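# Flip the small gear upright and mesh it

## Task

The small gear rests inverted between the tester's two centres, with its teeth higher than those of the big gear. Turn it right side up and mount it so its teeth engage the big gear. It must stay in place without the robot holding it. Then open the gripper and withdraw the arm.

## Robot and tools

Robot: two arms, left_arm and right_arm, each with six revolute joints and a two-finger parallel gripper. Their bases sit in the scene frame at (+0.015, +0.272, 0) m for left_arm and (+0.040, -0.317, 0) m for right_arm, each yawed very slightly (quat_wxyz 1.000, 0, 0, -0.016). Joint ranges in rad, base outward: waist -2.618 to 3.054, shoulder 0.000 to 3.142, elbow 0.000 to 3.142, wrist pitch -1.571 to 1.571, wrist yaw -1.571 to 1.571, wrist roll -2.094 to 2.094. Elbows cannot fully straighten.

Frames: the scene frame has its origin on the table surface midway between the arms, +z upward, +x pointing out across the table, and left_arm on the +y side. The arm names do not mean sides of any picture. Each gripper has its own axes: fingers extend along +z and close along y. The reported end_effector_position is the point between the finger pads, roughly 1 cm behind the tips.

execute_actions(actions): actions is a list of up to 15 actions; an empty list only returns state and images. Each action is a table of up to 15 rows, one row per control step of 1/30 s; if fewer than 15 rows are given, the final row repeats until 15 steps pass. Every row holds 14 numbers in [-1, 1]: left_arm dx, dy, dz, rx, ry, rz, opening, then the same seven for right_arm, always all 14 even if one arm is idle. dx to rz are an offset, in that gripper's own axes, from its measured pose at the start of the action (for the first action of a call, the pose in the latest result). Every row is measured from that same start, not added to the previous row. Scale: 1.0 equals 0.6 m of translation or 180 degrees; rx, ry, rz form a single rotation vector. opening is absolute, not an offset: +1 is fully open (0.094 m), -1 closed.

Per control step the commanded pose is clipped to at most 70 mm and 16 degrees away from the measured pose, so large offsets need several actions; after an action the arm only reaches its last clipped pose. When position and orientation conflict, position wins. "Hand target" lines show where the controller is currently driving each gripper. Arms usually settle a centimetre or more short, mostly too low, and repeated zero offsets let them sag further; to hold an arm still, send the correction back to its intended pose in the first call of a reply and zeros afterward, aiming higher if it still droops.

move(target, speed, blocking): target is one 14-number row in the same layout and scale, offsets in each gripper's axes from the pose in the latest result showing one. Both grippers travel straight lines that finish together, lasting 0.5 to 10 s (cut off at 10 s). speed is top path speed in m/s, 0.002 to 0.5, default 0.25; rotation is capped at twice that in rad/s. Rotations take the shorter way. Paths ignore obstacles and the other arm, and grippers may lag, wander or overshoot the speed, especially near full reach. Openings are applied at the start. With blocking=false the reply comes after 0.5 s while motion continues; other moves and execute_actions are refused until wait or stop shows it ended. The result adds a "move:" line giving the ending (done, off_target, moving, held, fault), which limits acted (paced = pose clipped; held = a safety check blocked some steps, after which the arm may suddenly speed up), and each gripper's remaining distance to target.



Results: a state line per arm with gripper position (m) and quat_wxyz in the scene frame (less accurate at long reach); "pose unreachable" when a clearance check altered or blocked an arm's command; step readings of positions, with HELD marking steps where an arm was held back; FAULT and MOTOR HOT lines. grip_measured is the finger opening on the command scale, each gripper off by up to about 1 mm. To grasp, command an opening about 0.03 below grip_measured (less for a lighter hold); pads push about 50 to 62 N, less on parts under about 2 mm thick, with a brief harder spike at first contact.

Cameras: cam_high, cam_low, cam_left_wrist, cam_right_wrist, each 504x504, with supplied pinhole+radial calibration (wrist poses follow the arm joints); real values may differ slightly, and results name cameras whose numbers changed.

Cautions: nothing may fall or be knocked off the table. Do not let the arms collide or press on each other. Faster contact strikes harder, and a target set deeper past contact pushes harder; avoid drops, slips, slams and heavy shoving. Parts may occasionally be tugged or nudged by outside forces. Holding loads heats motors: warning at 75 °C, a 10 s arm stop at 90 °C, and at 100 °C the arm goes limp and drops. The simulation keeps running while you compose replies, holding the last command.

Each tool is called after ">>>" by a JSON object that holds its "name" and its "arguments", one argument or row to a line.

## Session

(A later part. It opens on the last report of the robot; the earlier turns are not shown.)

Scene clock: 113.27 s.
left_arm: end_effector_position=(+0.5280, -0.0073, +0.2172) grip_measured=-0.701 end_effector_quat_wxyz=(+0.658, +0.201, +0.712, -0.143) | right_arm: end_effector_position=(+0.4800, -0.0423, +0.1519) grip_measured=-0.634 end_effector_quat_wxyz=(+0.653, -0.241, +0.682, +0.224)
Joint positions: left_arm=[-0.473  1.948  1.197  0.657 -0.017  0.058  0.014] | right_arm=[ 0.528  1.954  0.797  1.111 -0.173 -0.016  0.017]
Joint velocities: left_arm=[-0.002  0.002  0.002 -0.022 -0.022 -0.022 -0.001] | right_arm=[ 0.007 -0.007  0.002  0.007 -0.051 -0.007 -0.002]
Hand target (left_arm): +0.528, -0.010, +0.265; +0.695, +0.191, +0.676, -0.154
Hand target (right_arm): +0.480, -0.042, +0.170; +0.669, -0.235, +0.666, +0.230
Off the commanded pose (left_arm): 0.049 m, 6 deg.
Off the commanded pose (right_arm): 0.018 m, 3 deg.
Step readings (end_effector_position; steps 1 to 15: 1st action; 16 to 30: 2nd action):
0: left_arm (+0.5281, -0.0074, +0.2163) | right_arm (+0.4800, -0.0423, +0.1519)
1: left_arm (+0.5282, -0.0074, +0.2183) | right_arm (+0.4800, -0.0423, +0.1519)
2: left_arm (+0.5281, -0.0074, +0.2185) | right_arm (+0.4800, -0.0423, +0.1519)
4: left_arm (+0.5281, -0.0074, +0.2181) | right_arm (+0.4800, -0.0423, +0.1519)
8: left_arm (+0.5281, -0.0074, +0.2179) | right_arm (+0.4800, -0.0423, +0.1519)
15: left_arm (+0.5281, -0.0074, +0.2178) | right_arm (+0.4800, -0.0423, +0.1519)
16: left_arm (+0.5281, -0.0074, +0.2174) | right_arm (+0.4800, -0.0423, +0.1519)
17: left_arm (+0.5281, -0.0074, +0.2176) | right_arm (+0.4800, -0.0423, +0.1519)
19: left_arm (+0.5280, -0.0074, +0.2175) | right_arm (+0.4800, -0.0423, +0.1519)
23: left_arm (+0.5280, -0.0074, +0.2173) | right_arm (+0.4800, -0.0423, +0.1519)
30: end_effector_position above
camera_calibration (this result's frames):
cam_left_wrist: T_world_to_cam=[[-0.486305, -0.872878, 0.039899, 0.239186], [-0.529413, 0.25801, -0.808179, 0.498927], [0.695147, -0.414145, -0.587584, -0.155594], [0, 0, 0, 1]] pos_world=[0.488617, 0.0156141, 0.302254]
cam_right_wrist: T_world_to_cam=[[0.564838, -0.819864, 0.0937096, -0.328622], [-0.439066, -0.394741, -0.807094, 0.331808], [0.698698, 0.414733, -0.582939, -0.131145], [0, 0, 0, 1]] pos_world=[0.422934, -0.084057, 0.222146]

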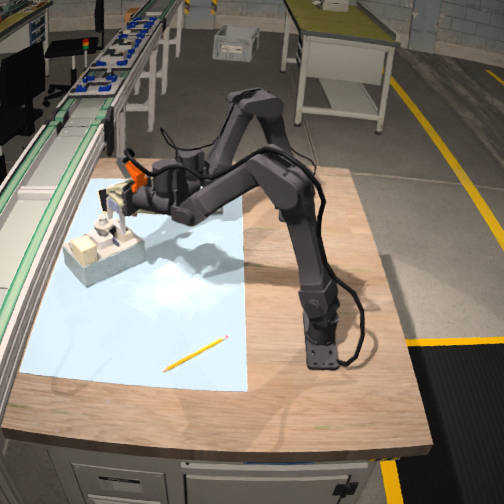

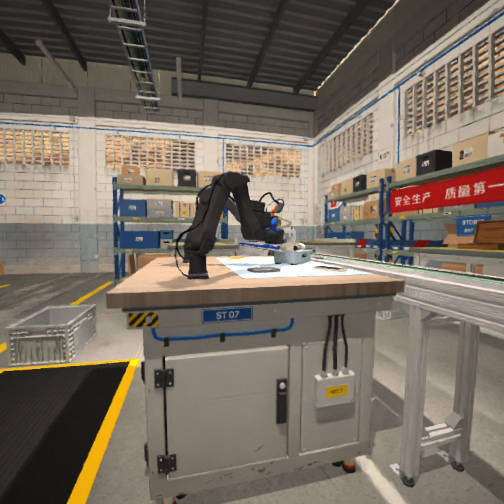

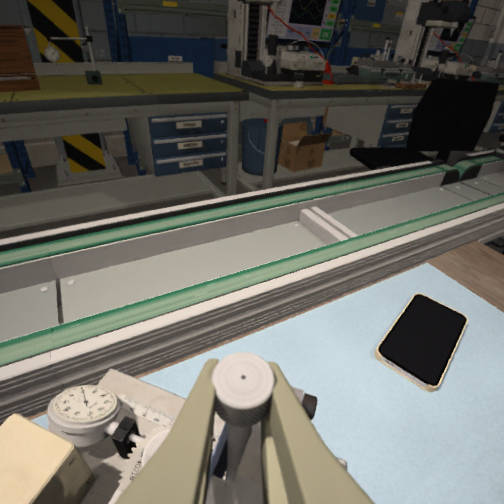

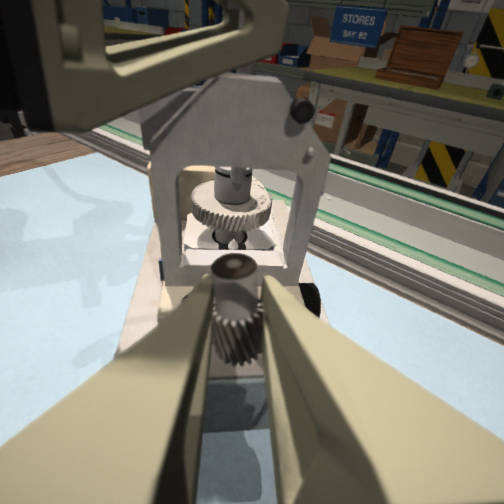

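>>> {"name": "move", "arguments": {
  "target": [-0.012,0,0,0.2,-0.02,0,-0.55,-0.03,0,0,0,-0.015,0,-0.78],
  "speed": 0.3
}}

>>> {"name": "execute_actions", "arguments": {
  "actions": [
    [[-0.012,0,0,0,0,0,-0.8,-0.03,0,0,0,-0.015,0,-0.78]],
    [[-0.02,0,0,-0.085,0,0,-0.8,-0.03,0,0,0,-0.015,0,-0.78]],
    [[-0.02,0,0,-0.085,-0.01,0,-0.8,-0.03,0,0,0,-0.015,0,-0.78]],
    [[-0.02,0,0,-0.085,-0.01,0,-0.8,-0.03,0,0,0,-0.015,0,-0.78]],
    [[-0.05,0,0,0,-0.02,0,-0.8,-0.03,0,0,0,-0.015,0,-0.78]]
  ]
}}

Scene clock: 115.57 s.
left_arm: end_effector_position=(+0.5264, -0.0104, +0.2152) grip_measured=-0.552 end_effector_quat_wxyz=(+0.584, +0.382, +0.617, -0.362) | right_arm: end_effector_position=(+0.4800, -0.0424, +0.1508) grip_measured=-0.634 end_effector_quat_wxyz=(+0.652, -0.241, +0.683, +0.224)
Joint positions: left_arm=[-0.247  2.108  1.396  0.632  0.828  0.059  0.021] | right_arm=[ 0.528  1.954  0.797  1.106 -0.173 -0.016  0.017]
Joint velocities: left_arm=[ 0.012 -0.007  0.002  0.007 -0.022 -0.081 -0.001] | right_arm=[-0.007 -0.012 -0.007 -0.022 -0.051  0.007  0.   ]
Hand target (left_arm): +0.529, -0.008, +0.225; +0.589, +0.387, +0.609, -0.364
Hand target (right_arm): +0.480, -0.042, +0.170; +0.669, -0.235, +0.666, +0.230
Off the commanded pose (left_arm): 0.010 m, 1 deg.
Off the commanded pose (right_arm): 0.019 m, 3 deg.
move: off_target (right_arm)
camera_calibration (this result's frames):
cam_left_wrist: T_world_to_cam=[[-0.898714, -0.427163, 0.0992188, 0.444788], [-0.312674, 0.465526, -0.827962, 0.389551], [0.307486, -0.775124, -0.551937, 0.0356618], [0, 0, 0, 1]] pos_world=[0.510575, 0.0362937, 0.298085]
cam_right_wrist: T_world_to_cam=[[0.565214, -0.81966, 0.0932257, -0.328609], [-0.442308, -0.3965, -0.804457, 0.331952], [0.696345, 0.413456, -0.586649, -0.13012], [0, 0, 0, 1]] pos_world=[0.423168, -0.0839298, 0.221341]

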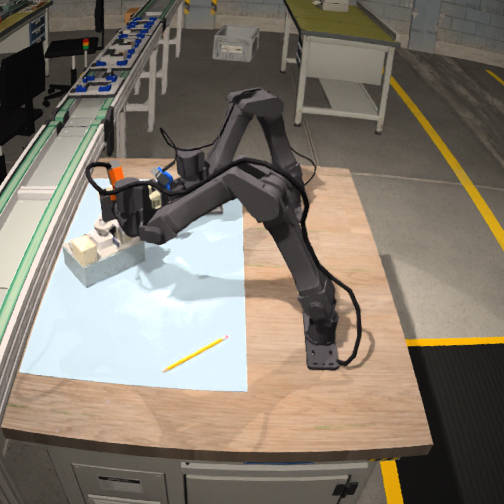

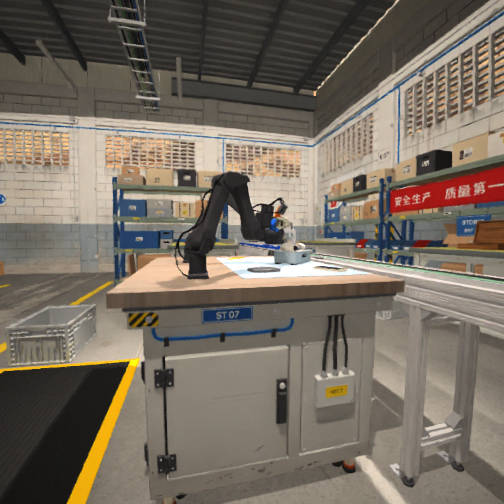

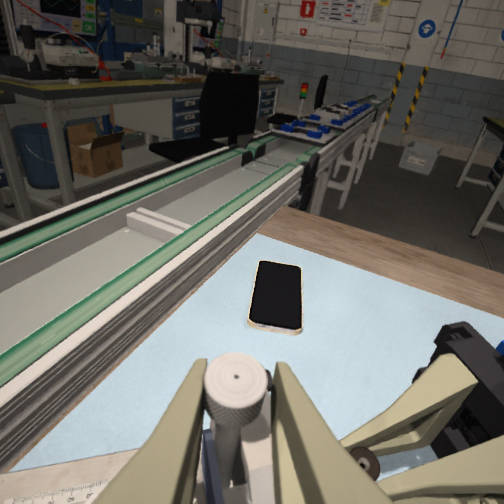

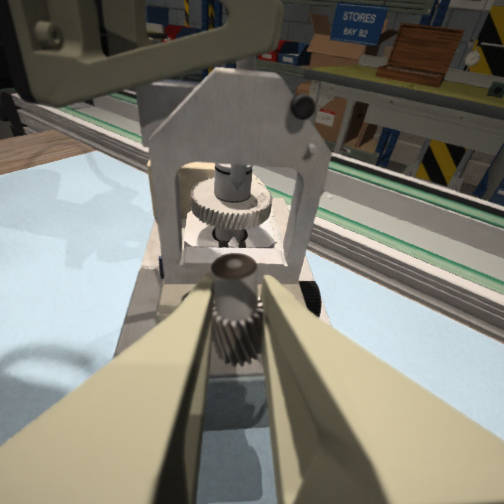

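Scene clock: 118.07 s.
left_arm: end_effector_position=(+0.5274, -0.0069, +0.2170) grip_measured=-0.706 end_effector_quat_wxyz=(+0.671, +0.194, +0.701, -0.144) | right_arm: end_effector_position=(+0.4800, -0.0424, +0.1508) grip_measured=-0.634 end_effector_quat_wxyz=(+0.652, -0.241, +0.683, +0.224)
Joint positions: left_arm=[-0.476  1.961  1.174  0.728 -0.027  0.057  0.014] | right_arm=[ 0.528  1.954  0.797  1.106 -0.173 -0.016  0.017]
Joint velocities: left_arm=[-0.017  0.007 -0.017 -0.037 -0.051  0.051 -0.001] | right_arm=[ 0.017 -0.017  0.017 -0.051 -0.007  0.022  0.   ]
Hand target (left_arm): +0.528, -0.008, +0.246; +0.693, +0.188, +0.680, -0.148
Hand target (right_arm): +0.480, -0.042, +0.169; +0.668, -0.236, +0.668, +0.230
Off the commanded pose (left_arm): 0.029 m, 4 deg.
Off the commanded pose (right_arm): 0.018 m, 3 deg.
Step readings (end_effector_position; steps 1 to 15: 1st action; 16 to 30: 2nd action; 31 to 45: 3rd action; 46 to 60: 4th action; 61 to 75: 5th action):
0: left_arm (+0.5264, -0.0104, +0.2152) | right_arm (+0.4800, -0.0424, +0.1508)
1: left_arm (+0.5270, -0.0101, +0.2147) | right_arm (+0.4800, -0.0424, +0.1508)
2: left_arm (+0.5280, -0.0101, +0.2141) | right_arm (+0.4800, -0.0424, +0.1508)
4: left_arm (+0.5281, -0.0100, +0.2141) | right_arm (+0.4800, -0.0424, +0.1508)
8: left_arm (+0.5281, -0.0100, +0.2141) | right_arm (+0.4800, -0.0424, +0.1508)
15: left_arm (+0.5281, -0.0100, +0.2141) | right_arm (+0.4800, -0.0424, +0.1508)
16: left_arm (+0.5272, -0.0099, +0.2149) | right_arm (+0.4800, -0.0424, +0.1508)
17: left_arm (+0.5270, -0.0093, +0.2149) | right_arm (+0.4800, -0.0424, +0.1508)
19: left_arm (+0.5278, -0.0090, +0.2148) | right_arm (+0.4800, -0.0424, +0.1508)
23: left_arm (+0.5282, -0.0087, +0.2145) | right_arm (+0.4800, -0.0424, +0.1508)
30: left_arm (+0.5284, -0.0086, +0.2146) | right_arm (+0.4800, -0.0424, +0.1508)
31: left_arm (+0.5273, -0.0089, +0.2143) | right_arm (+0.4800, -0.0424, +0.1508)
32: left_arm (+0.5268, -0.0084, +0.2143) | right_arm (+0.4800, -0.0424, +0.1508)
34: left_arm (+0.5280, -0.0080, +0.2142) | right_arm (+0.4800, -0.0424, +0.1508)
38: left_arm (+0.5282, -0.0075, +0.2147) | right_arm (+0.4800, -0.0424, +0.1508)
45: left_arm (+0.5282, -0.0075, +0.2150) | right_arm (+0.4800, -0.0424, +0.1508)
46: left_arm (+0.5274, -0.0077, +0.2148) | right_arm (+0.4800, -0.0424, +0.1508)
47: left_arm (+0.5269, -0.0075, +0.2156) | right_arm (+0.4800, -0.0424, +0.1508)
49: left_arm (+0.5271, -0.0071, +0.2155) | right_arm (+0.4800, -0.0424, +0.1508)
53: left_arm (+0.5276, -0.0069, +0.2161) | right_arm (+0.4800, -0.0424, +0.1508)
60: left_arm (+0.5277, -0.0067, +0.2163) | right_arm (+0.4800, -0.0424, +0.1508)
61: left_arm (+0.5275, -0.0069, +0.2170) | right_arm (+0.4800, -0.0424, +0.1508)
62: left_arm (+0.5274, -0.0070, +0.2170) | right_arm (+0.4800, -0.0424, +0.1508)
64: left_arm (+0.5274, -0.0070, +0.2170) | right_arm (+0.4800, -0.0424, +0.1508)
68: left_arm (+0.5274, -0.0069, +0.2170) | right_arm (+0.4800, -0.0424, +0.1508)
75: end_effector_position above
camera_calibration (this result's frames):
cam_left_wrist: T_world_to_cam=[[-0.480795, -0.875889, 0.0406815, 0.236217], [-0.506211, 0.239389, -0.828519, 0.490403], [0.715952, -0.418941, -0.558481, -0.172481], [0, 0, 0, 1]] pos_world=[0.485307, 0.0172435, 0.300371]
cam_right_wrist: T_world_to_cam=[[0.565214, -0.81966, 0.0932257, -0.328609], [-0.442308, -0.3965, -0.804457, 0.331952], [0.696345, 0.413456, -0.586649, -0.13012], [0, 0, 0, 1]] pos_world=[0.423168, -0.0839298, 0.221341]

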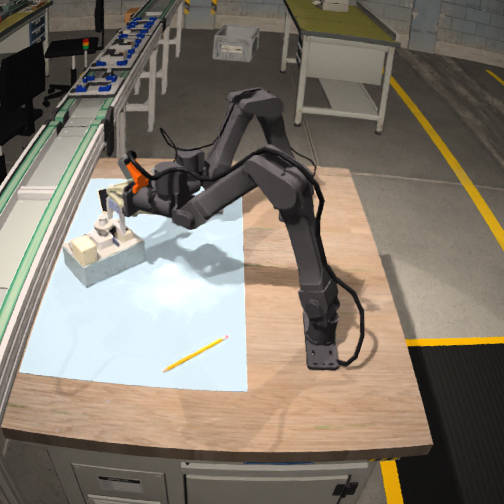

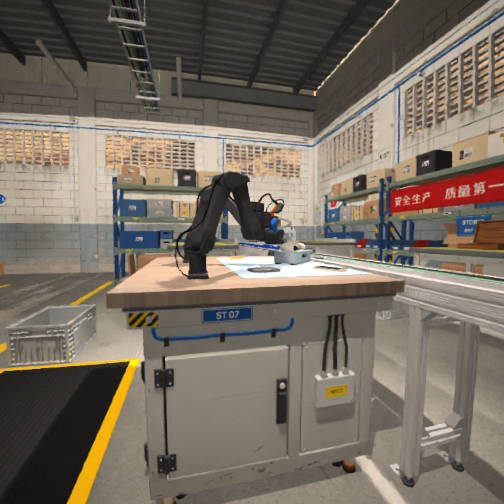

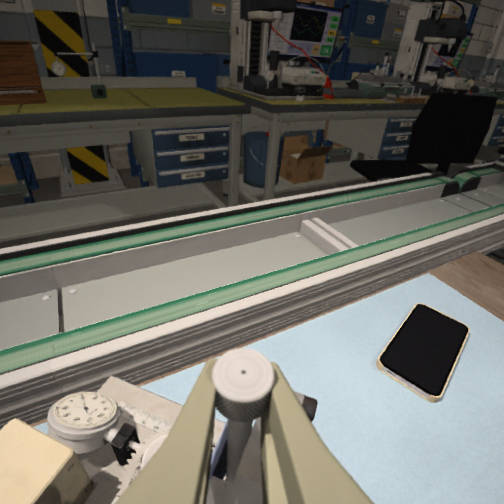

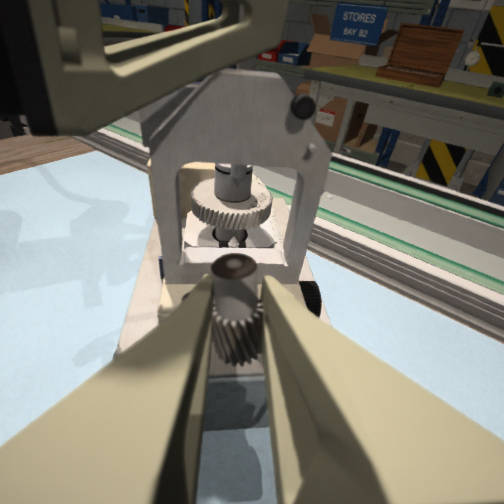

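>>> {"name": "move", "arguments": {
  "target": [-0.012,0,0,0.2,-0.01,0,-0.55,-0.03,0,0,0,-0.015,0,-0.78],
  "speed": 0.3
}}

>>> {"name": "execute_actions", "arguments": {
  "actions": [
    [[-0.012,0,0,0,0,0,-0.8,-0.03,0,0,0,-0.015,0,-0.78]],
    [[-0.02,0,0,-0.085,0,0,-0.8,-0.03,0,0,0,-0.015,0,-0.78]],
    [[-0.02,0,0,-0.085,-0.01,0,-0.8,-0.03,0,0,0,-0.015,0,-0.78]],
    [[-0.02,0,0,-0.085,-0.01,0,-0.8,-0.03,0,0,0,-0.015,0,-0.78]],
    [[-0.05,0,0,0,-0.02,0,-0.8,-0.03,0,0,0,-0.015,0,-0.78]]
  ]
}}

Scene clock: 120.00 s.
left_arm: end_effector_position=(+0.5260, -0.0094, +0.2150) grip_measured=-0.552 end_effector_quat_wxyz=(+0.587, +0.381, +0.618, -0.357) | right_arm: end_effector_position=(+0.4799, -0.0424, +0.1497) grip_measured=-0.634 end_effector_quat_wxyz=(+0.650, -0.241, +0.685, +0.224)
Joint positions: left_arm=[-0.249  2.102  1.384  0.639  0.815  0.063  0.021] | right_arm=[ 0.528  1.954  0.797  1.101 -0.173 -0.016  0.017]
Joint velocities: left_arm=[-0.017  0.002  0.007 -0.022 -0.022 -0.037  0.   ] | right_arm=[-0.002 -0.007 -0.002 -0.022 -0.037 -0.066  0.   ]
Hand target (left_arm): +0.529, -0.008, +0.224; +0.592, +0.388, +0.609, -0.358
Hand target (right_arm): +0.480, -0.042, +0.169; +0.668, -0.236, +0.668, +0.230
Off the commanded pose (left_arm): 0.010 m, 1 deg.
Off the commanded pose (right_arm): 0.019 m, 3 deg.
move: off_target (right_arm)
camera_calibration (this result's frames):
cam_left_wrist: T_world_to_cam=[[-0.894536, -0.437076, 0.0936485, 0.443791], [-0.313445, 0.463986, -0.828534, 0.389363], [0.318681, -0.770507, -0.552051, 0.0306185], [0, 0, 0, 1]] pos_world=[0.509273, 0.0369036, 0.297943]
cam_right_wrist: T_world_to_cam=[[0.565588, -0.819457, 0.09274, -0.328596], [-0.445539, -0.398253, -0.801804, 0.332092], [0.693977, 0.412171, -0.590348, -0.129095], [0, 0, 0, 1]] pos_world=[0.423399, -0.0838045, 0.220536]

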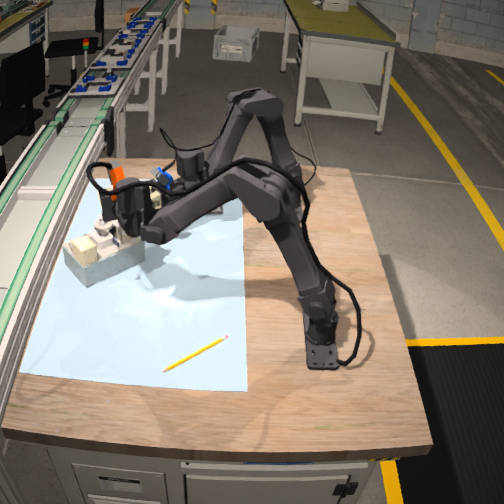

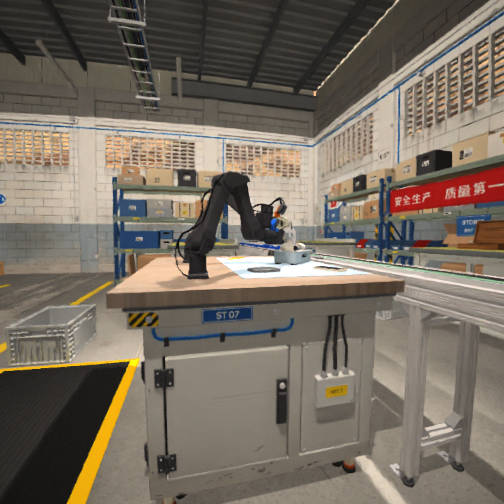

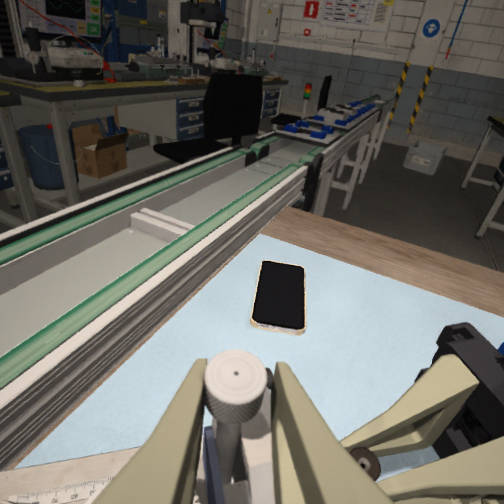

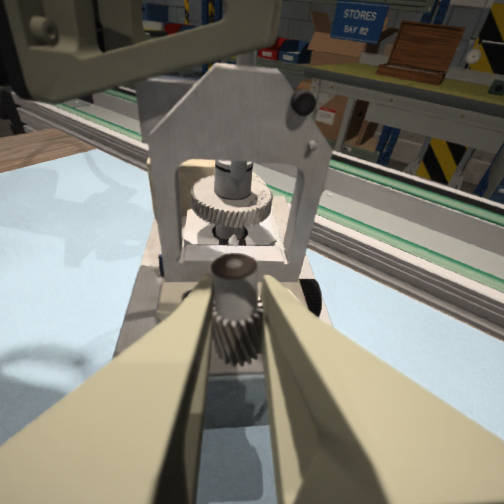

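Scene clock: 122.50 s.
left_arm: end_effector_position=(+0.5266, -0.0066, +0.2170) grip_measured=-0.706 end_effector_quat_wxyz=(+0.673, +0.191, +0.701, -0.137) | right_arm: end_effector_position=(+0.4799, -0.0424, +0.1497) grip_measured=-0.634 end_effector_quat_wxyz=(+0.650, -0.241, +0.685, +0.224)
Joint positions: left_arm=[-0.482  1.96   1.169  0.734 -0.048  0.063  0.014] | right_arm=[ 0.528  1.954  0.797  1.101 -0.173 -0.016  0.017]
Joint velocities: left_arm=[-0.027 -0.002 -0.002 -0.007 -0.007  0.007  0.   ] | right_arm=[-0.007  0.022  0.017 -0.051 -0.007 -0.095 -0.001]
Hand target (left_arm): +0.527, -0.008, +0.246; +0.695, +0.186, +0.680, -0.142
Hand target (right_arm): +0.480, -0.042, +0.168; +0.666, -0.236, +0.669, +0.230
Off the commanded pose (left_arm): 0.029 m, 4 deg.
Off the commanded pose (right_arm): 0.018 m, 3 deg.
Step readings (end_effector_position; steps 1 to 15: 1st action; 16 to 30: 2nd action; 31 to 45: 3rd action; 46 to 60: 4th action; 61 to 75: 5th action):
0: left_arm (+0.5260, -0.0094, +0.2150) | right_arm (+0.4799, -0.0424, +0.1497)
1: left_arm (+0.5267, -0.0091, +0.2147) | right_arm (+0.4799, -0.0424, +0.1497)
2: left_arm (+0.5277, -0.0091, +0.2142) | right_arm (+0.4799, -0.0424, +0.1497)
4: left_arm (+0.5277, -0.0090, +0.2140) | right_arm (+0.4799, -0.0424, +0.1497)
8: left_arm (+0.5277, -0.0090, +0.2140) | right_arm (+0.4799, -0.0424, +0.1497)
15: left_arm (+0.5277, -0.0090, +0.2140) | right_arm (+0.4799, -0.0424, +0.1497)
16: left_arm (+0.5268, -0.0089, +0.2149) | right_arm (+0.4799, -0.0424, +0.1497)
17: left_arm (+0.5265, -0.0084, +0.2147) | right_arm (+0.4799, -0.0424, +0.1497)
19: left_arm (+0.5273, -0.0081, +0.2147) | right_arm (+0.4799, -0.0424, +0.1497)
23: left_arm (+0.5277, -0.0079, +0.2146) | right_arm (+0.4799, -0.0424, +0.1497)
30: left_arm (+0.5277, -0.0079, +0.2146) | right_arm (+0.4799, -0.0424, +0.1497)
31: left_arm (+0.5268, -0.0081, +0.2146) | right_arm (+0.4799, -0.0424, +0.1497)
32: left_arm (+0.5263, -0.0076, +0.2145) | right_arm (+0.4799, -0.0424, +0.1497)
34: left_arm (+0.5273, -0.0073, +0.2144) | right_arm (+0.4799, -0.0424, +0.1497)
38: left_arm (+0.5276, -0.0070, +0.2146) | right_arm (+0.4799, -0.0424, +0.1497)
45: left_arm (+0.5277, -0.0070, +0.2150) | right_arm (+0.4799, -0.0424, +0.1497)
46: left_arm (+0.5269, -0.0072, +0.2152) | right_arm (+0.4799, -0.0424, +0.1497)
47: left_arm (+0.5261, -0.0069, +0.2150) | right_arm (+0.4799, -0.0424, +0.1497)
49: left_arm (+0.5264, -0.0068, +0.2152) | right_arm (+0.4799, -0.0424, +0.1497)
53: left_arm (+0.5270, -0.0065, +0.2160) | right_arm (+0.4799, -0.0424, +0.1497)
60: left_arm (+0.5269, -0.0063, +0.2163) | right_arm (+0.4799, -0.0424, +0.1497)
61: left_arm (+0.5268, -0.0063, +0.2170) | right_arm (+0.4799, -0.0424, +0.1497)
62: left_arm (+0.5266, -0.0066, +0.2170) | right_arm (+0.4799, -0.0424, +0.1497)
64: left_arm (+0.5266, -0.0066, +0.2170) | right_arm (+0.4799, -0.0424, +0.1497)
68: left_arm (+0.5266, -0.0066, +0.2170) | right_arm (+0.4799, -0.0424, +0.1497)
75: end_effector_position above
camera_calibration (this result's frames):
cam_left_wrist: T_world_to_cam=[[-0.468922, -0.882606, 0.0334486, 0.231384], [-0.505036, 0.236868, -0.829959, 0.489576], [0.724604, -0.406079, -0.55682, -0.176592], [0, 0, 0, 1]] pos_world=[0.483713, 0.0165458, 0.300259]
cam_right_wrist: T_world_to_cam=[[0.565588, -0.819457, 0.09274, -0.328596], [-0.445539, -0.398253, -0.801804, 0.332092], [0.693977, 0.412171, -0.590348, -0.129095], [0, 0, 0, 1]] pos_world=[0.423399, -0.0838045, 0.220536]

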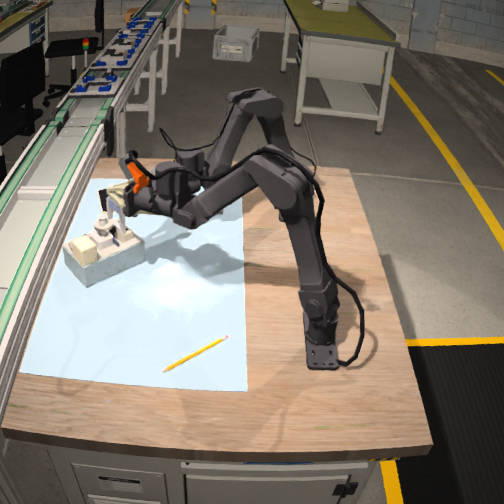

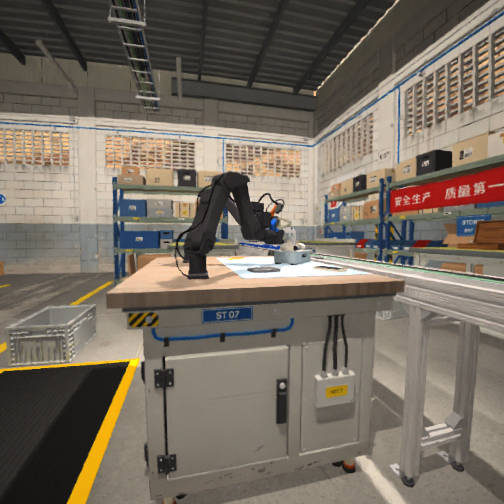

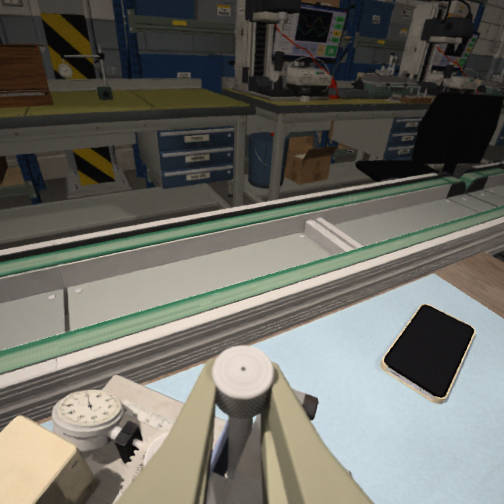

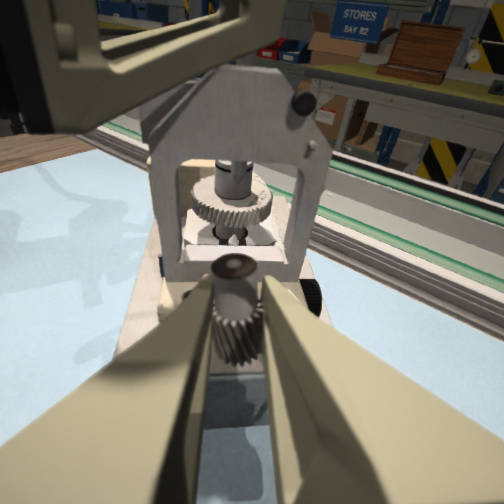

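>>> {"name": "zoom_image", "arguments": {
  "camera": "cam_right_wrist",
  "region": [140, 55, 340, 255]
}}

Region (140, 55, 340, 255) of cam_right_wrist's 504x504 image, scaled by 2.520, with more detail than that image has.

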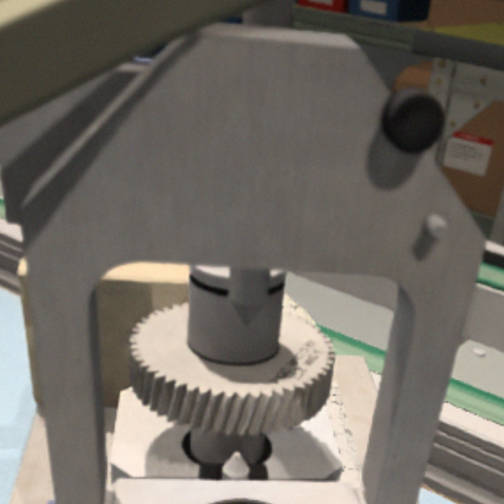

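>>> {"name": "move", "arguments": {
  "target": [-0.03,0,-0.1,0,0.03,0,-0.55,-0.03,0,-0.08,0,-0.015,0,-0.78],
  "speed": 0.2
}}

>>> {"name": "zoom_image", "arguments": {
  "camera": "cam_left_wrist",
  "region": [100, 200, 400, 500]
}}

>>> {"name": "zoom_image", "arguments": {
  "camera": "cam_high",
  "region": [60, 170, 180, 290]
}}

Scene clock: 124.10 s.
left_arm: end_effector_position=(+0.4790, +0.0219, +0.2369) grip_measured=-0.553 end_effector_quat_wxyz=(+0.640, +0.199, +0.731, -0.126) | right_arm: end_effector_position=(+0.4449, -0.0661, +0.1576) grip_measured=-0.634 end_effector_quat_wxyz=(+0.653, -0.242, +0.682, +0.226)
Joint positions: left_arm=[-0.482  1.698  1.021  0.528 -0.055  0.063  0.021] | right_arm=[ 0.512  1.816  0.622  1.147 -0.192 -0.016  0.017]
Joint velocities: left_arm=[-0.007 -0.012 -0.022 -0.037  0.022 -0.022  0.   ] | right_arm=[ 0.002 -0.012  0.022 -0.007 -0.037 -0.022 -0.   ]
Hand target (left_arm): +0.474, +0.020, +0.238; +0.639, +0.199, +0.732, -0.128
Hand target (right_arm): +0.443, -0.071, +0.170; +0.666, -0.236, +0.669, +0.229
Off the commanded pose (left_arm): 0.006 m, 0 deg.
Off the commanded pose (right_arm): 0.014 m, 2 deg.
move: off_target (right_arm)
camera_calibration (this result's frames):
cam_left_wrist: T_world_to_cam=[[-0.460005, -0.887418, 0.0297478, 0.230211], [-0.571086, 0.270044, -0.775201, 0.493285], [0.679894, -0.373585, -0.631014, -0.0811975], [0, 0, 0, 1]] pos_world=[0.442812, 0.0407507, 0.32431]
cam_right_wrist: T_world_to_cam=[[0.568016, -0.817774, 0.0927551, -0.329925], [-0.438187, -0.395893, -0.807007, 0.311113], [0.696671, 0.417749, -0.583212, -0.0922668], [0, 0, 0, 1]] pos_world=[0.388008, -0.108093, 0.227861]

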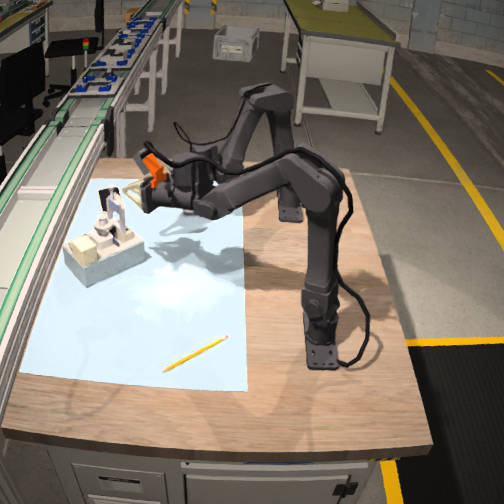

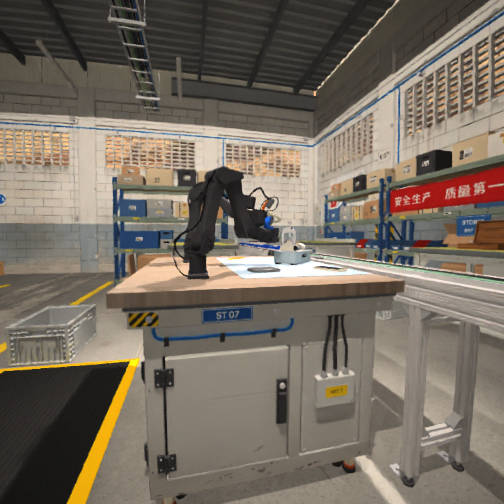

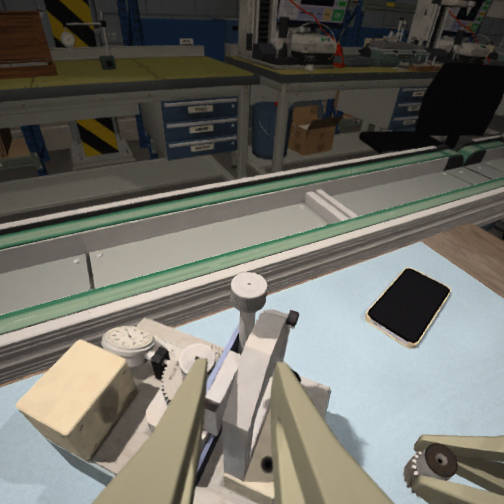

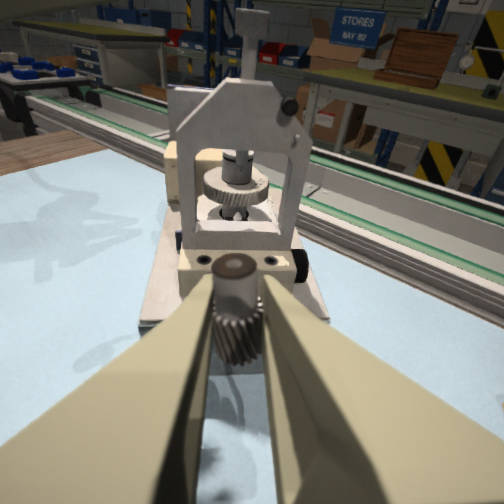

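Region (100, 200, 400, 500) of cam_left_wrist's 504x504 image, scaled by 1.680, with more detail than that image has.

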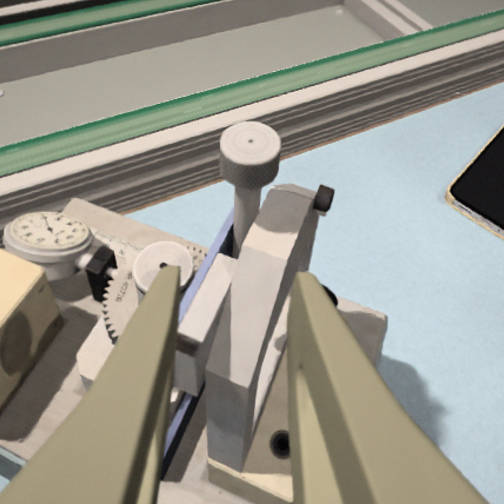

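Region (60, 170, 180, 290) of cam_high's 504x504 image, scaled by 4.200, with more detail than that image has.

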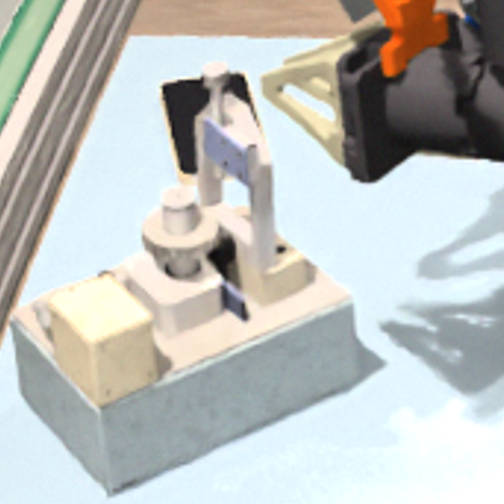

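>>> {"name": "move", "arguments": {
  "target": [0.012,-0.003,0.1,0,-0.03,0,-0.55,-0.02,0,0,0,-0.015,0,-0.78],
  "speed": 0.15
}}

>>> {"name": "move", "arguments": {
  "target": [-0.012,0,0,0.15,-0.01,0,-0.55,-0.02,0,0,0,-0.015,0,-0.78],
  "speed": 0.3
}}

Scene clock: 126.27 s.
left_arm: end_effector_position=(+0.5249, -0.0052, +0.2150) grip_measured=-0.553 end_effector_quat_wxyz=(+0.668, +0.193, +0.706, -0.135) | right_arm: end_effector_position=(+0.4450, -0.0660, +0.1619) grip_measured=-0.634 end_effector_quat_wxyz=(+0.659, -0.241, +0.676, +0.227)
Joint positions: left_arm=[-0.482  1.95   1.163  0.715 -0.05   0.064  0.021] | right_arm=[ 0.512  1.816  0.622  1.164 -0.192 -0.016  0.017]
Joint velocities: left_arm=[ 0.012  0.002 -0.007 -0.037 -0.007 -0.051  0.001] | right_arm=[ 0.012 -0.012 -0.017  0.051  0.007  0.007  0.   ]
Hand target (left_arm): +0.530, -0.006, +0.221; +0.674, +0.192, +0.700, -0.135
Hand target (right_arm): +0.445, -0.066, +0.170; +0.668, -0.236, +0.666, +0.232
Off the commanded pose (left_arm): 0.008 m, 1 deg.
Off the commanded pose (right_arm): 0.008 m, 2 deg.
move: done
camera_calibration (this result's frames):
cam_left_wrist: T_world_to_cam=[[-0.466891, -0.883745, 0.0317563, 0.23114], [-0.515964, 0.243073, -0.821399, 0.490658], [0.718188, -0.399889, -0.569469, -0.169758], [0, 0, 0, 1]] pos_world=[0.482997, 0.0171192, 0.299014]
cam_right_wrist: T_world_to_cam=[[0.566588, -0.818519, 0.094889, -0.330095], [-0.425832, -0.389444, -0.816701, 0.311099], [0.705439, 0.422326, -0.569206, -0.0958123], [0, 0, 0, 1]] pos_world=[0.387094, -0.10857, 0.23086]

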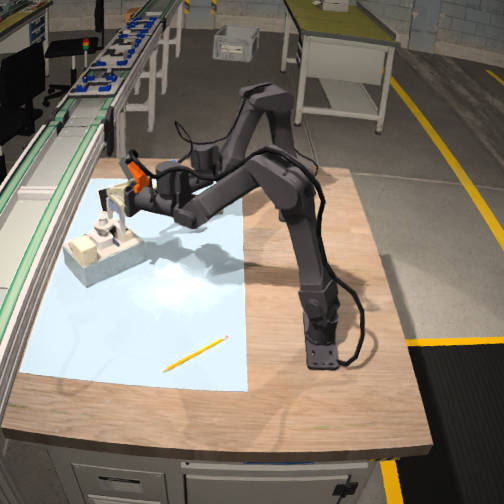

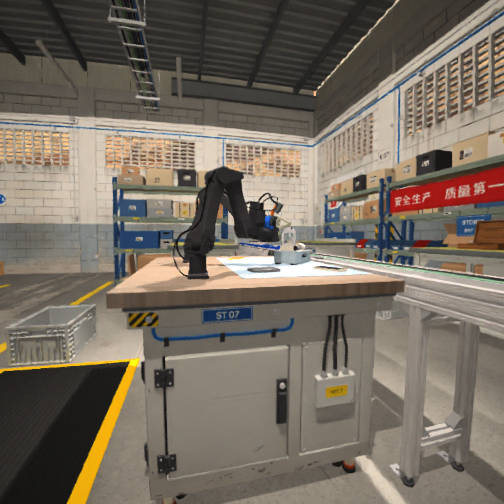

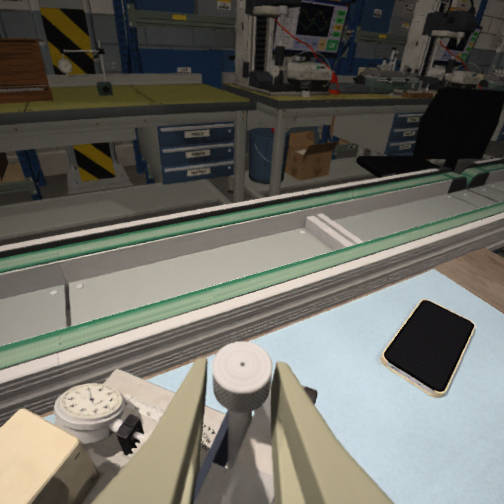

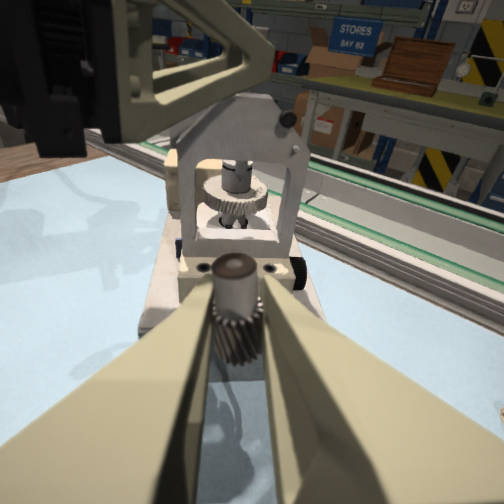

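Scene clock: 127.60 s.
left_arm: end_effector_position=(+0.5234, -0.0055, +0.2129) grip_measured=-0.552 end_effector_quat_wxyz=(+0.613, +0.332, +0.652, -0.297) | right_arm: end_effector_position=(+0.4451, -0.0660, +0.1663) grip_measured=-0.634 end_effector_quat_wxyz=(+0.665, -0.240, +0.669, +0.228)
Joint positions: left_arm=[-0.297  2.02   1.262  0.672  0.59   0.068  0.021] | right_arm=[ 0.512  1.816  0.622  1.182 -0.192 -0.016  0.017]
Joint velocities: left_arm=[ 0.007  0.002 -0.002 -0.139  0.007  0.037  0.   ] | right_arm=[-0.007  0.012 -0.027  0.066 -0.066 -0.037  0.   ]
Hand target (left_arm): +0.526, -0.006, +0.222; +0.618, +0.340, +0.643, -0.300
Hand target (right_arm): +0.445, -0.066, +0.174; +0.674, -0.235, +0.660, +0.233
Off the commanded pose (left_arm): 0.009 m, 1 deg.
Off the commanded pose (right_arm): 0.008 m, 2 deg.
move: done
camera_calibration (this result's frames):
cam_left_wrist: T_world_to_cam=[[-0.804382, -0.588846, 0.0789315, 0.398479], [-0.388486, 0.420799, -0.81976, 0.422115], [0.449499, -0.690064, -0.567242, -0.0315142], [0, 0, 0, 1]] pos_world=[0.49868, 0.0352703, 0.296704]
cam_right_wrist: T_world_to_cam=[[0.565062, -0.819316, 0.0970879, -0.330263], [-0.412773, -0.382627, -0.826568, 0.31102], [0.714369, 0.426988, -0.554399, -0.099515], [0, 0, 0, 1]] pos_world=[0.38609, -0.109094, 0.233972]

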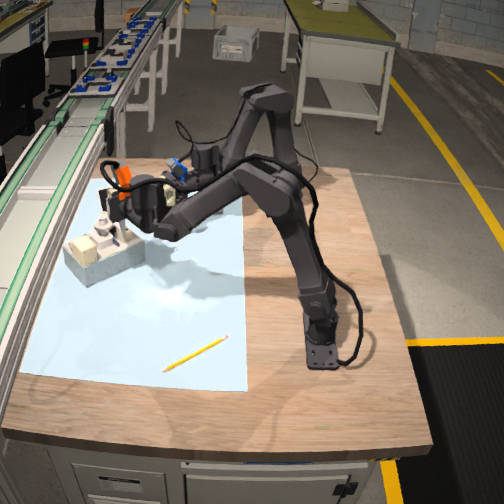

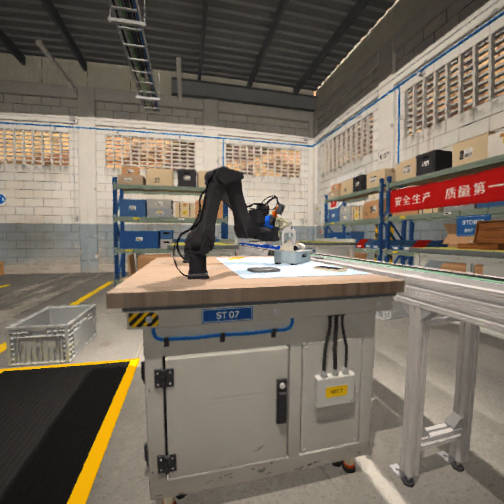

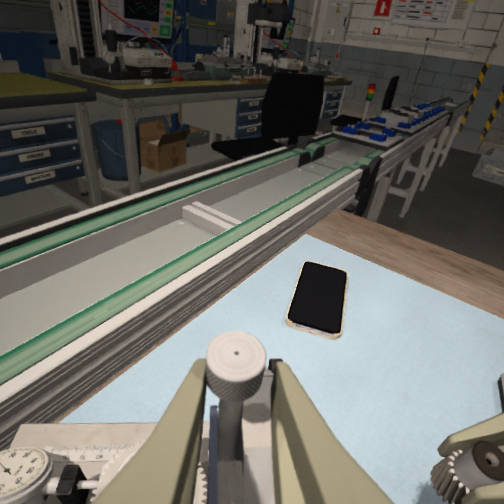

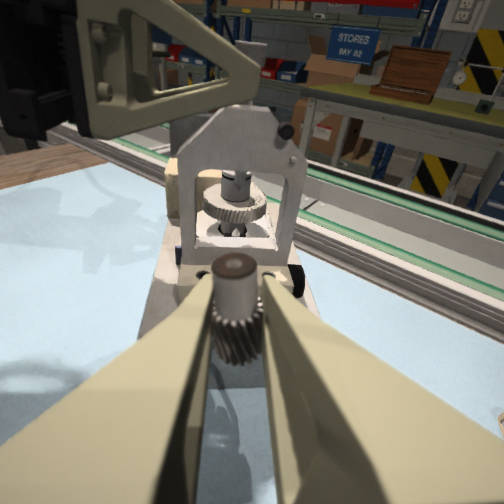

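>>> {"name": "move", "arguments": {
  "target": [-0.025,0.004,0.018,0,-0.015,0,-0.55,0,-0.005,0.108,-0.083,-0.01,0,-0.78],
  "speed": 0.15
}}

>>> {"name": "execute_actions", "arguments": {
  "actions": [
    [[-0.015,0,0,0,0,0,-0.8,-0.02,0,0,0,-0.01,0,-0.78]]
  ]
}}

Scene clock: 129.30 s.
left_arm: end_effector_position=(+0.5290, -0.0073, +0.2144) grip_measured=-0.552 end_effector_quat_wxyz=(+0.615, +0.323, +0.651, -0.305) | right_arm: end_effector_position=(+0.4892, -0.0269, +0.1515) grip_measured=-0.634 end_effector_quat_wxyz=(+0.626, -0.323, +0.636, +0.314)
Joint positions: left_arm=[-0.297  2.042  1.286  0.688  0.589  0.039  0.021] | right_arm=[ 0.432  2.059  0.931  1.106 -0.533 -0.016  0.017]
Joint velocities: left_arm=[-0.007  0.007 -0.002 -0.022 -0.022 -0.007  0.   ] | right_arm=[ 0.002 -0.012 -0.007 -0.022  0.007 -0.066  0.   ]
Hand target (left_arm): +0.532, -0.013, +0.227; +0.629, +0.324, +0.638, -0.305
Hand target (right_arm): +0.497, -0.028, +0.165; +0.638, -0.322, +0.624, +0.315
Off the commanded pose (left_arm): 0.015 m, 2 deg.
Off the commanded pose (right_arm): 0.016 m, 2 deg.
move: off_target (left_arm, right_arm)
camera_calibration (this result's frames):
cam_left_wrist: T_world_to_cam=[[-0.80227, -0.58891, 0.0977098, 0.396667], [-0.394844, 0.400723, -0.826752, 0.431007], [0.447728, -0.701859, -0.554016, -0.0364046], [0, 0, 0, 1]] pos_world=[0.504714, 0.0353356, 0.297409]
cam_right_wrist: T_world_to_cam=[[0.758289, -0.645798, 0.0891182, -0.410372], [-0.309095, -0.476513, -0.823041, 0.278195], [0.573984, 0.596557, -0.560947, -0.0816027], [0, 0, 0, 1]] pos_world=[0.444008, -0.0837733, 0.219762]

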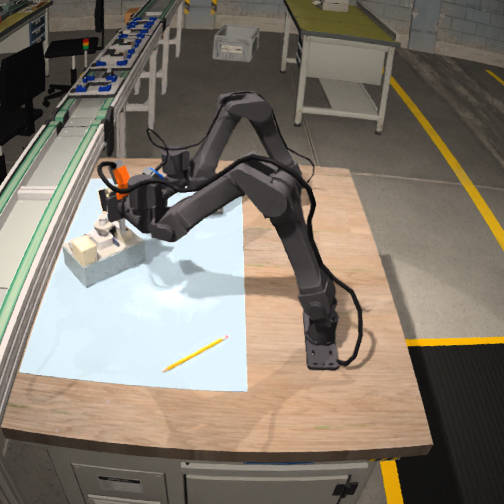

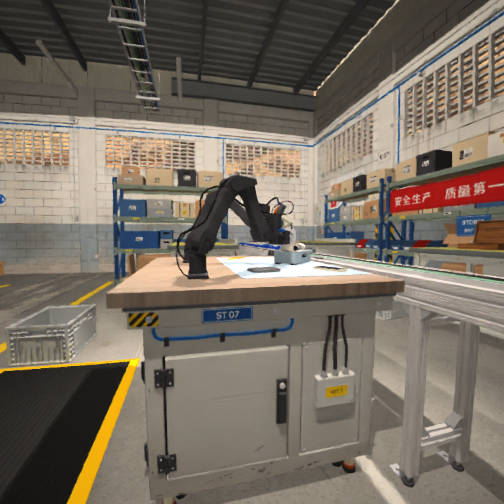

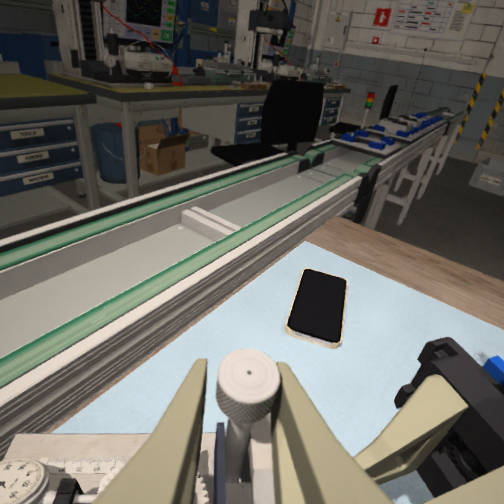

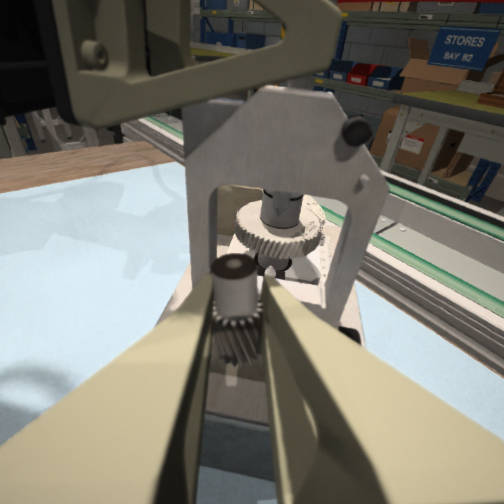

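Scene clock: 129.80 s.
left_arm: end_effector_position=(+0.5282, -0.0081, +0.2140) grip_measured=-0.711 end_effector_quat_wxyz=(+0.614, +0.325, +0.651, -0.306) | right_arm: end_effector_position=(+0.4892, -0.0269, +0.1515) grip_measured=-0.634 end_effector_quat_wxyz=(+0.625, -0.320, +0.637, +0.317)
Joint positions: left_arm=[-0.297  2.042  1.286  0.686  0.594  0.039  0.014] | right_arm=[ 0.432  2.059  0.931  1.106 -0.533 -0.008  0.017]
Joint velocities: left_arm=[-0.007 -0.017 -0.012  0.007  0.051 -0.007 -0.   ] | right_arm=[ 0.012 -0.002 -0.002  0.022 -0.066  0.022  0.   ]
Hand target (left_arm): +0.529, -0.008, +0.223; +0.616, +0.323, +0.651, -0.305
Hand target (right_arm): +0.489, -0.027, +0.163; +0.636, -0.318, +0.626, +0.319
Off the commanded pose (left_arm): 0.009 m, 0 deg.
Off the commanded pose (right_arm): 0.012 m, 2 deg.
Step readings (end_effector_position):
0: left_arm (+0.5290, -0.0073, +0.2144) | right_arm (+0.4892, -0.0269, +0.1515)
1: left_arm (+0.5285, -0.0077, +0.2142) | right_arm (+0.4892, -0.0269, +0.1515)
2: left_arm (+0.5284, -0.0079, +0.2140) | right_arm (+0.4892, -0.0269, +0.1515)
4: left_arm (+0.5282, -0.0081, +0.2140) | right_arm (+0.4892, -0.0269, +0.1515)
8: left_arm (+0.5282, -0.0081, +0.2140) | right_arm (+0.4892, -0.0269, +0.1515)
15: end_effector_position above
camera_calibration (this result's frames):
cam_left_wrist: T_world_to_cam=[[-0.805208, -0.584656, 0.0990783, 0.3969], [-0.394286, 0.403067, -0.825878, 0.430187], [0.44292, -0.704069, -0.555075, -0.0339983], [0, 0, 0, 1]] pos_world=[0.504263, 0.0347186, 0.297087]
cam_right_wrist: T_world_to_cam=[[0.758785, -0.646361, 0.0803983, -0.409308], [-0.314979, -0.472173, -0.823311, 0.281231], [0.570118, 0.599392, -0.561867, -0.0794957], [0, 0, 0, 1]] pos_world=[0.44448, -0.0841219, 0.219782]

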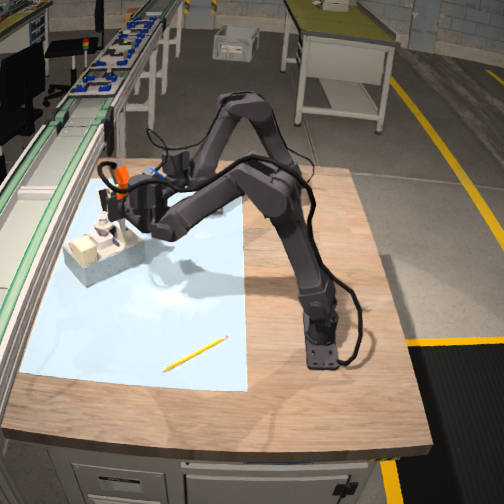

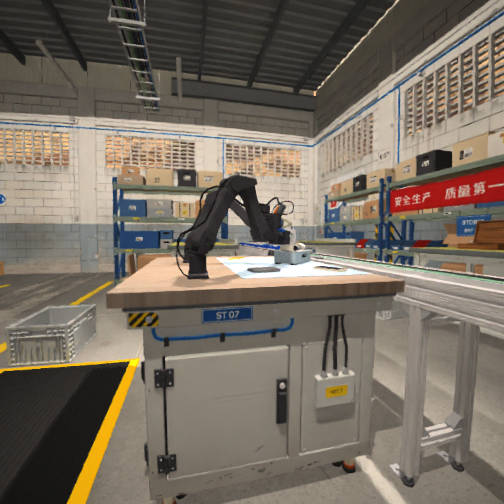

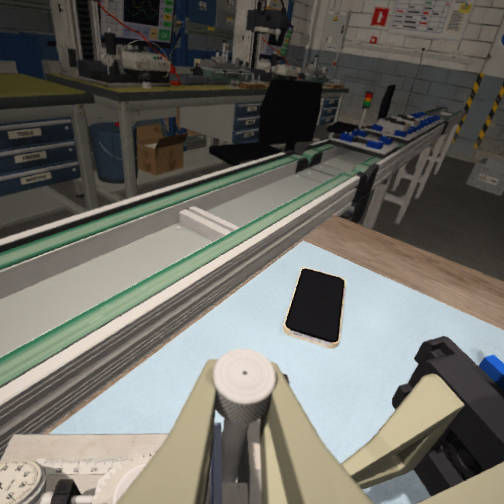

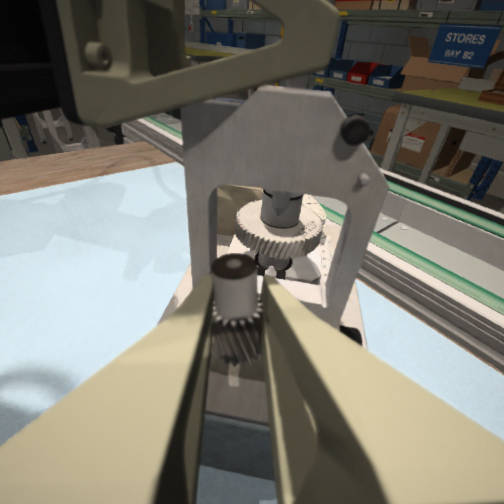

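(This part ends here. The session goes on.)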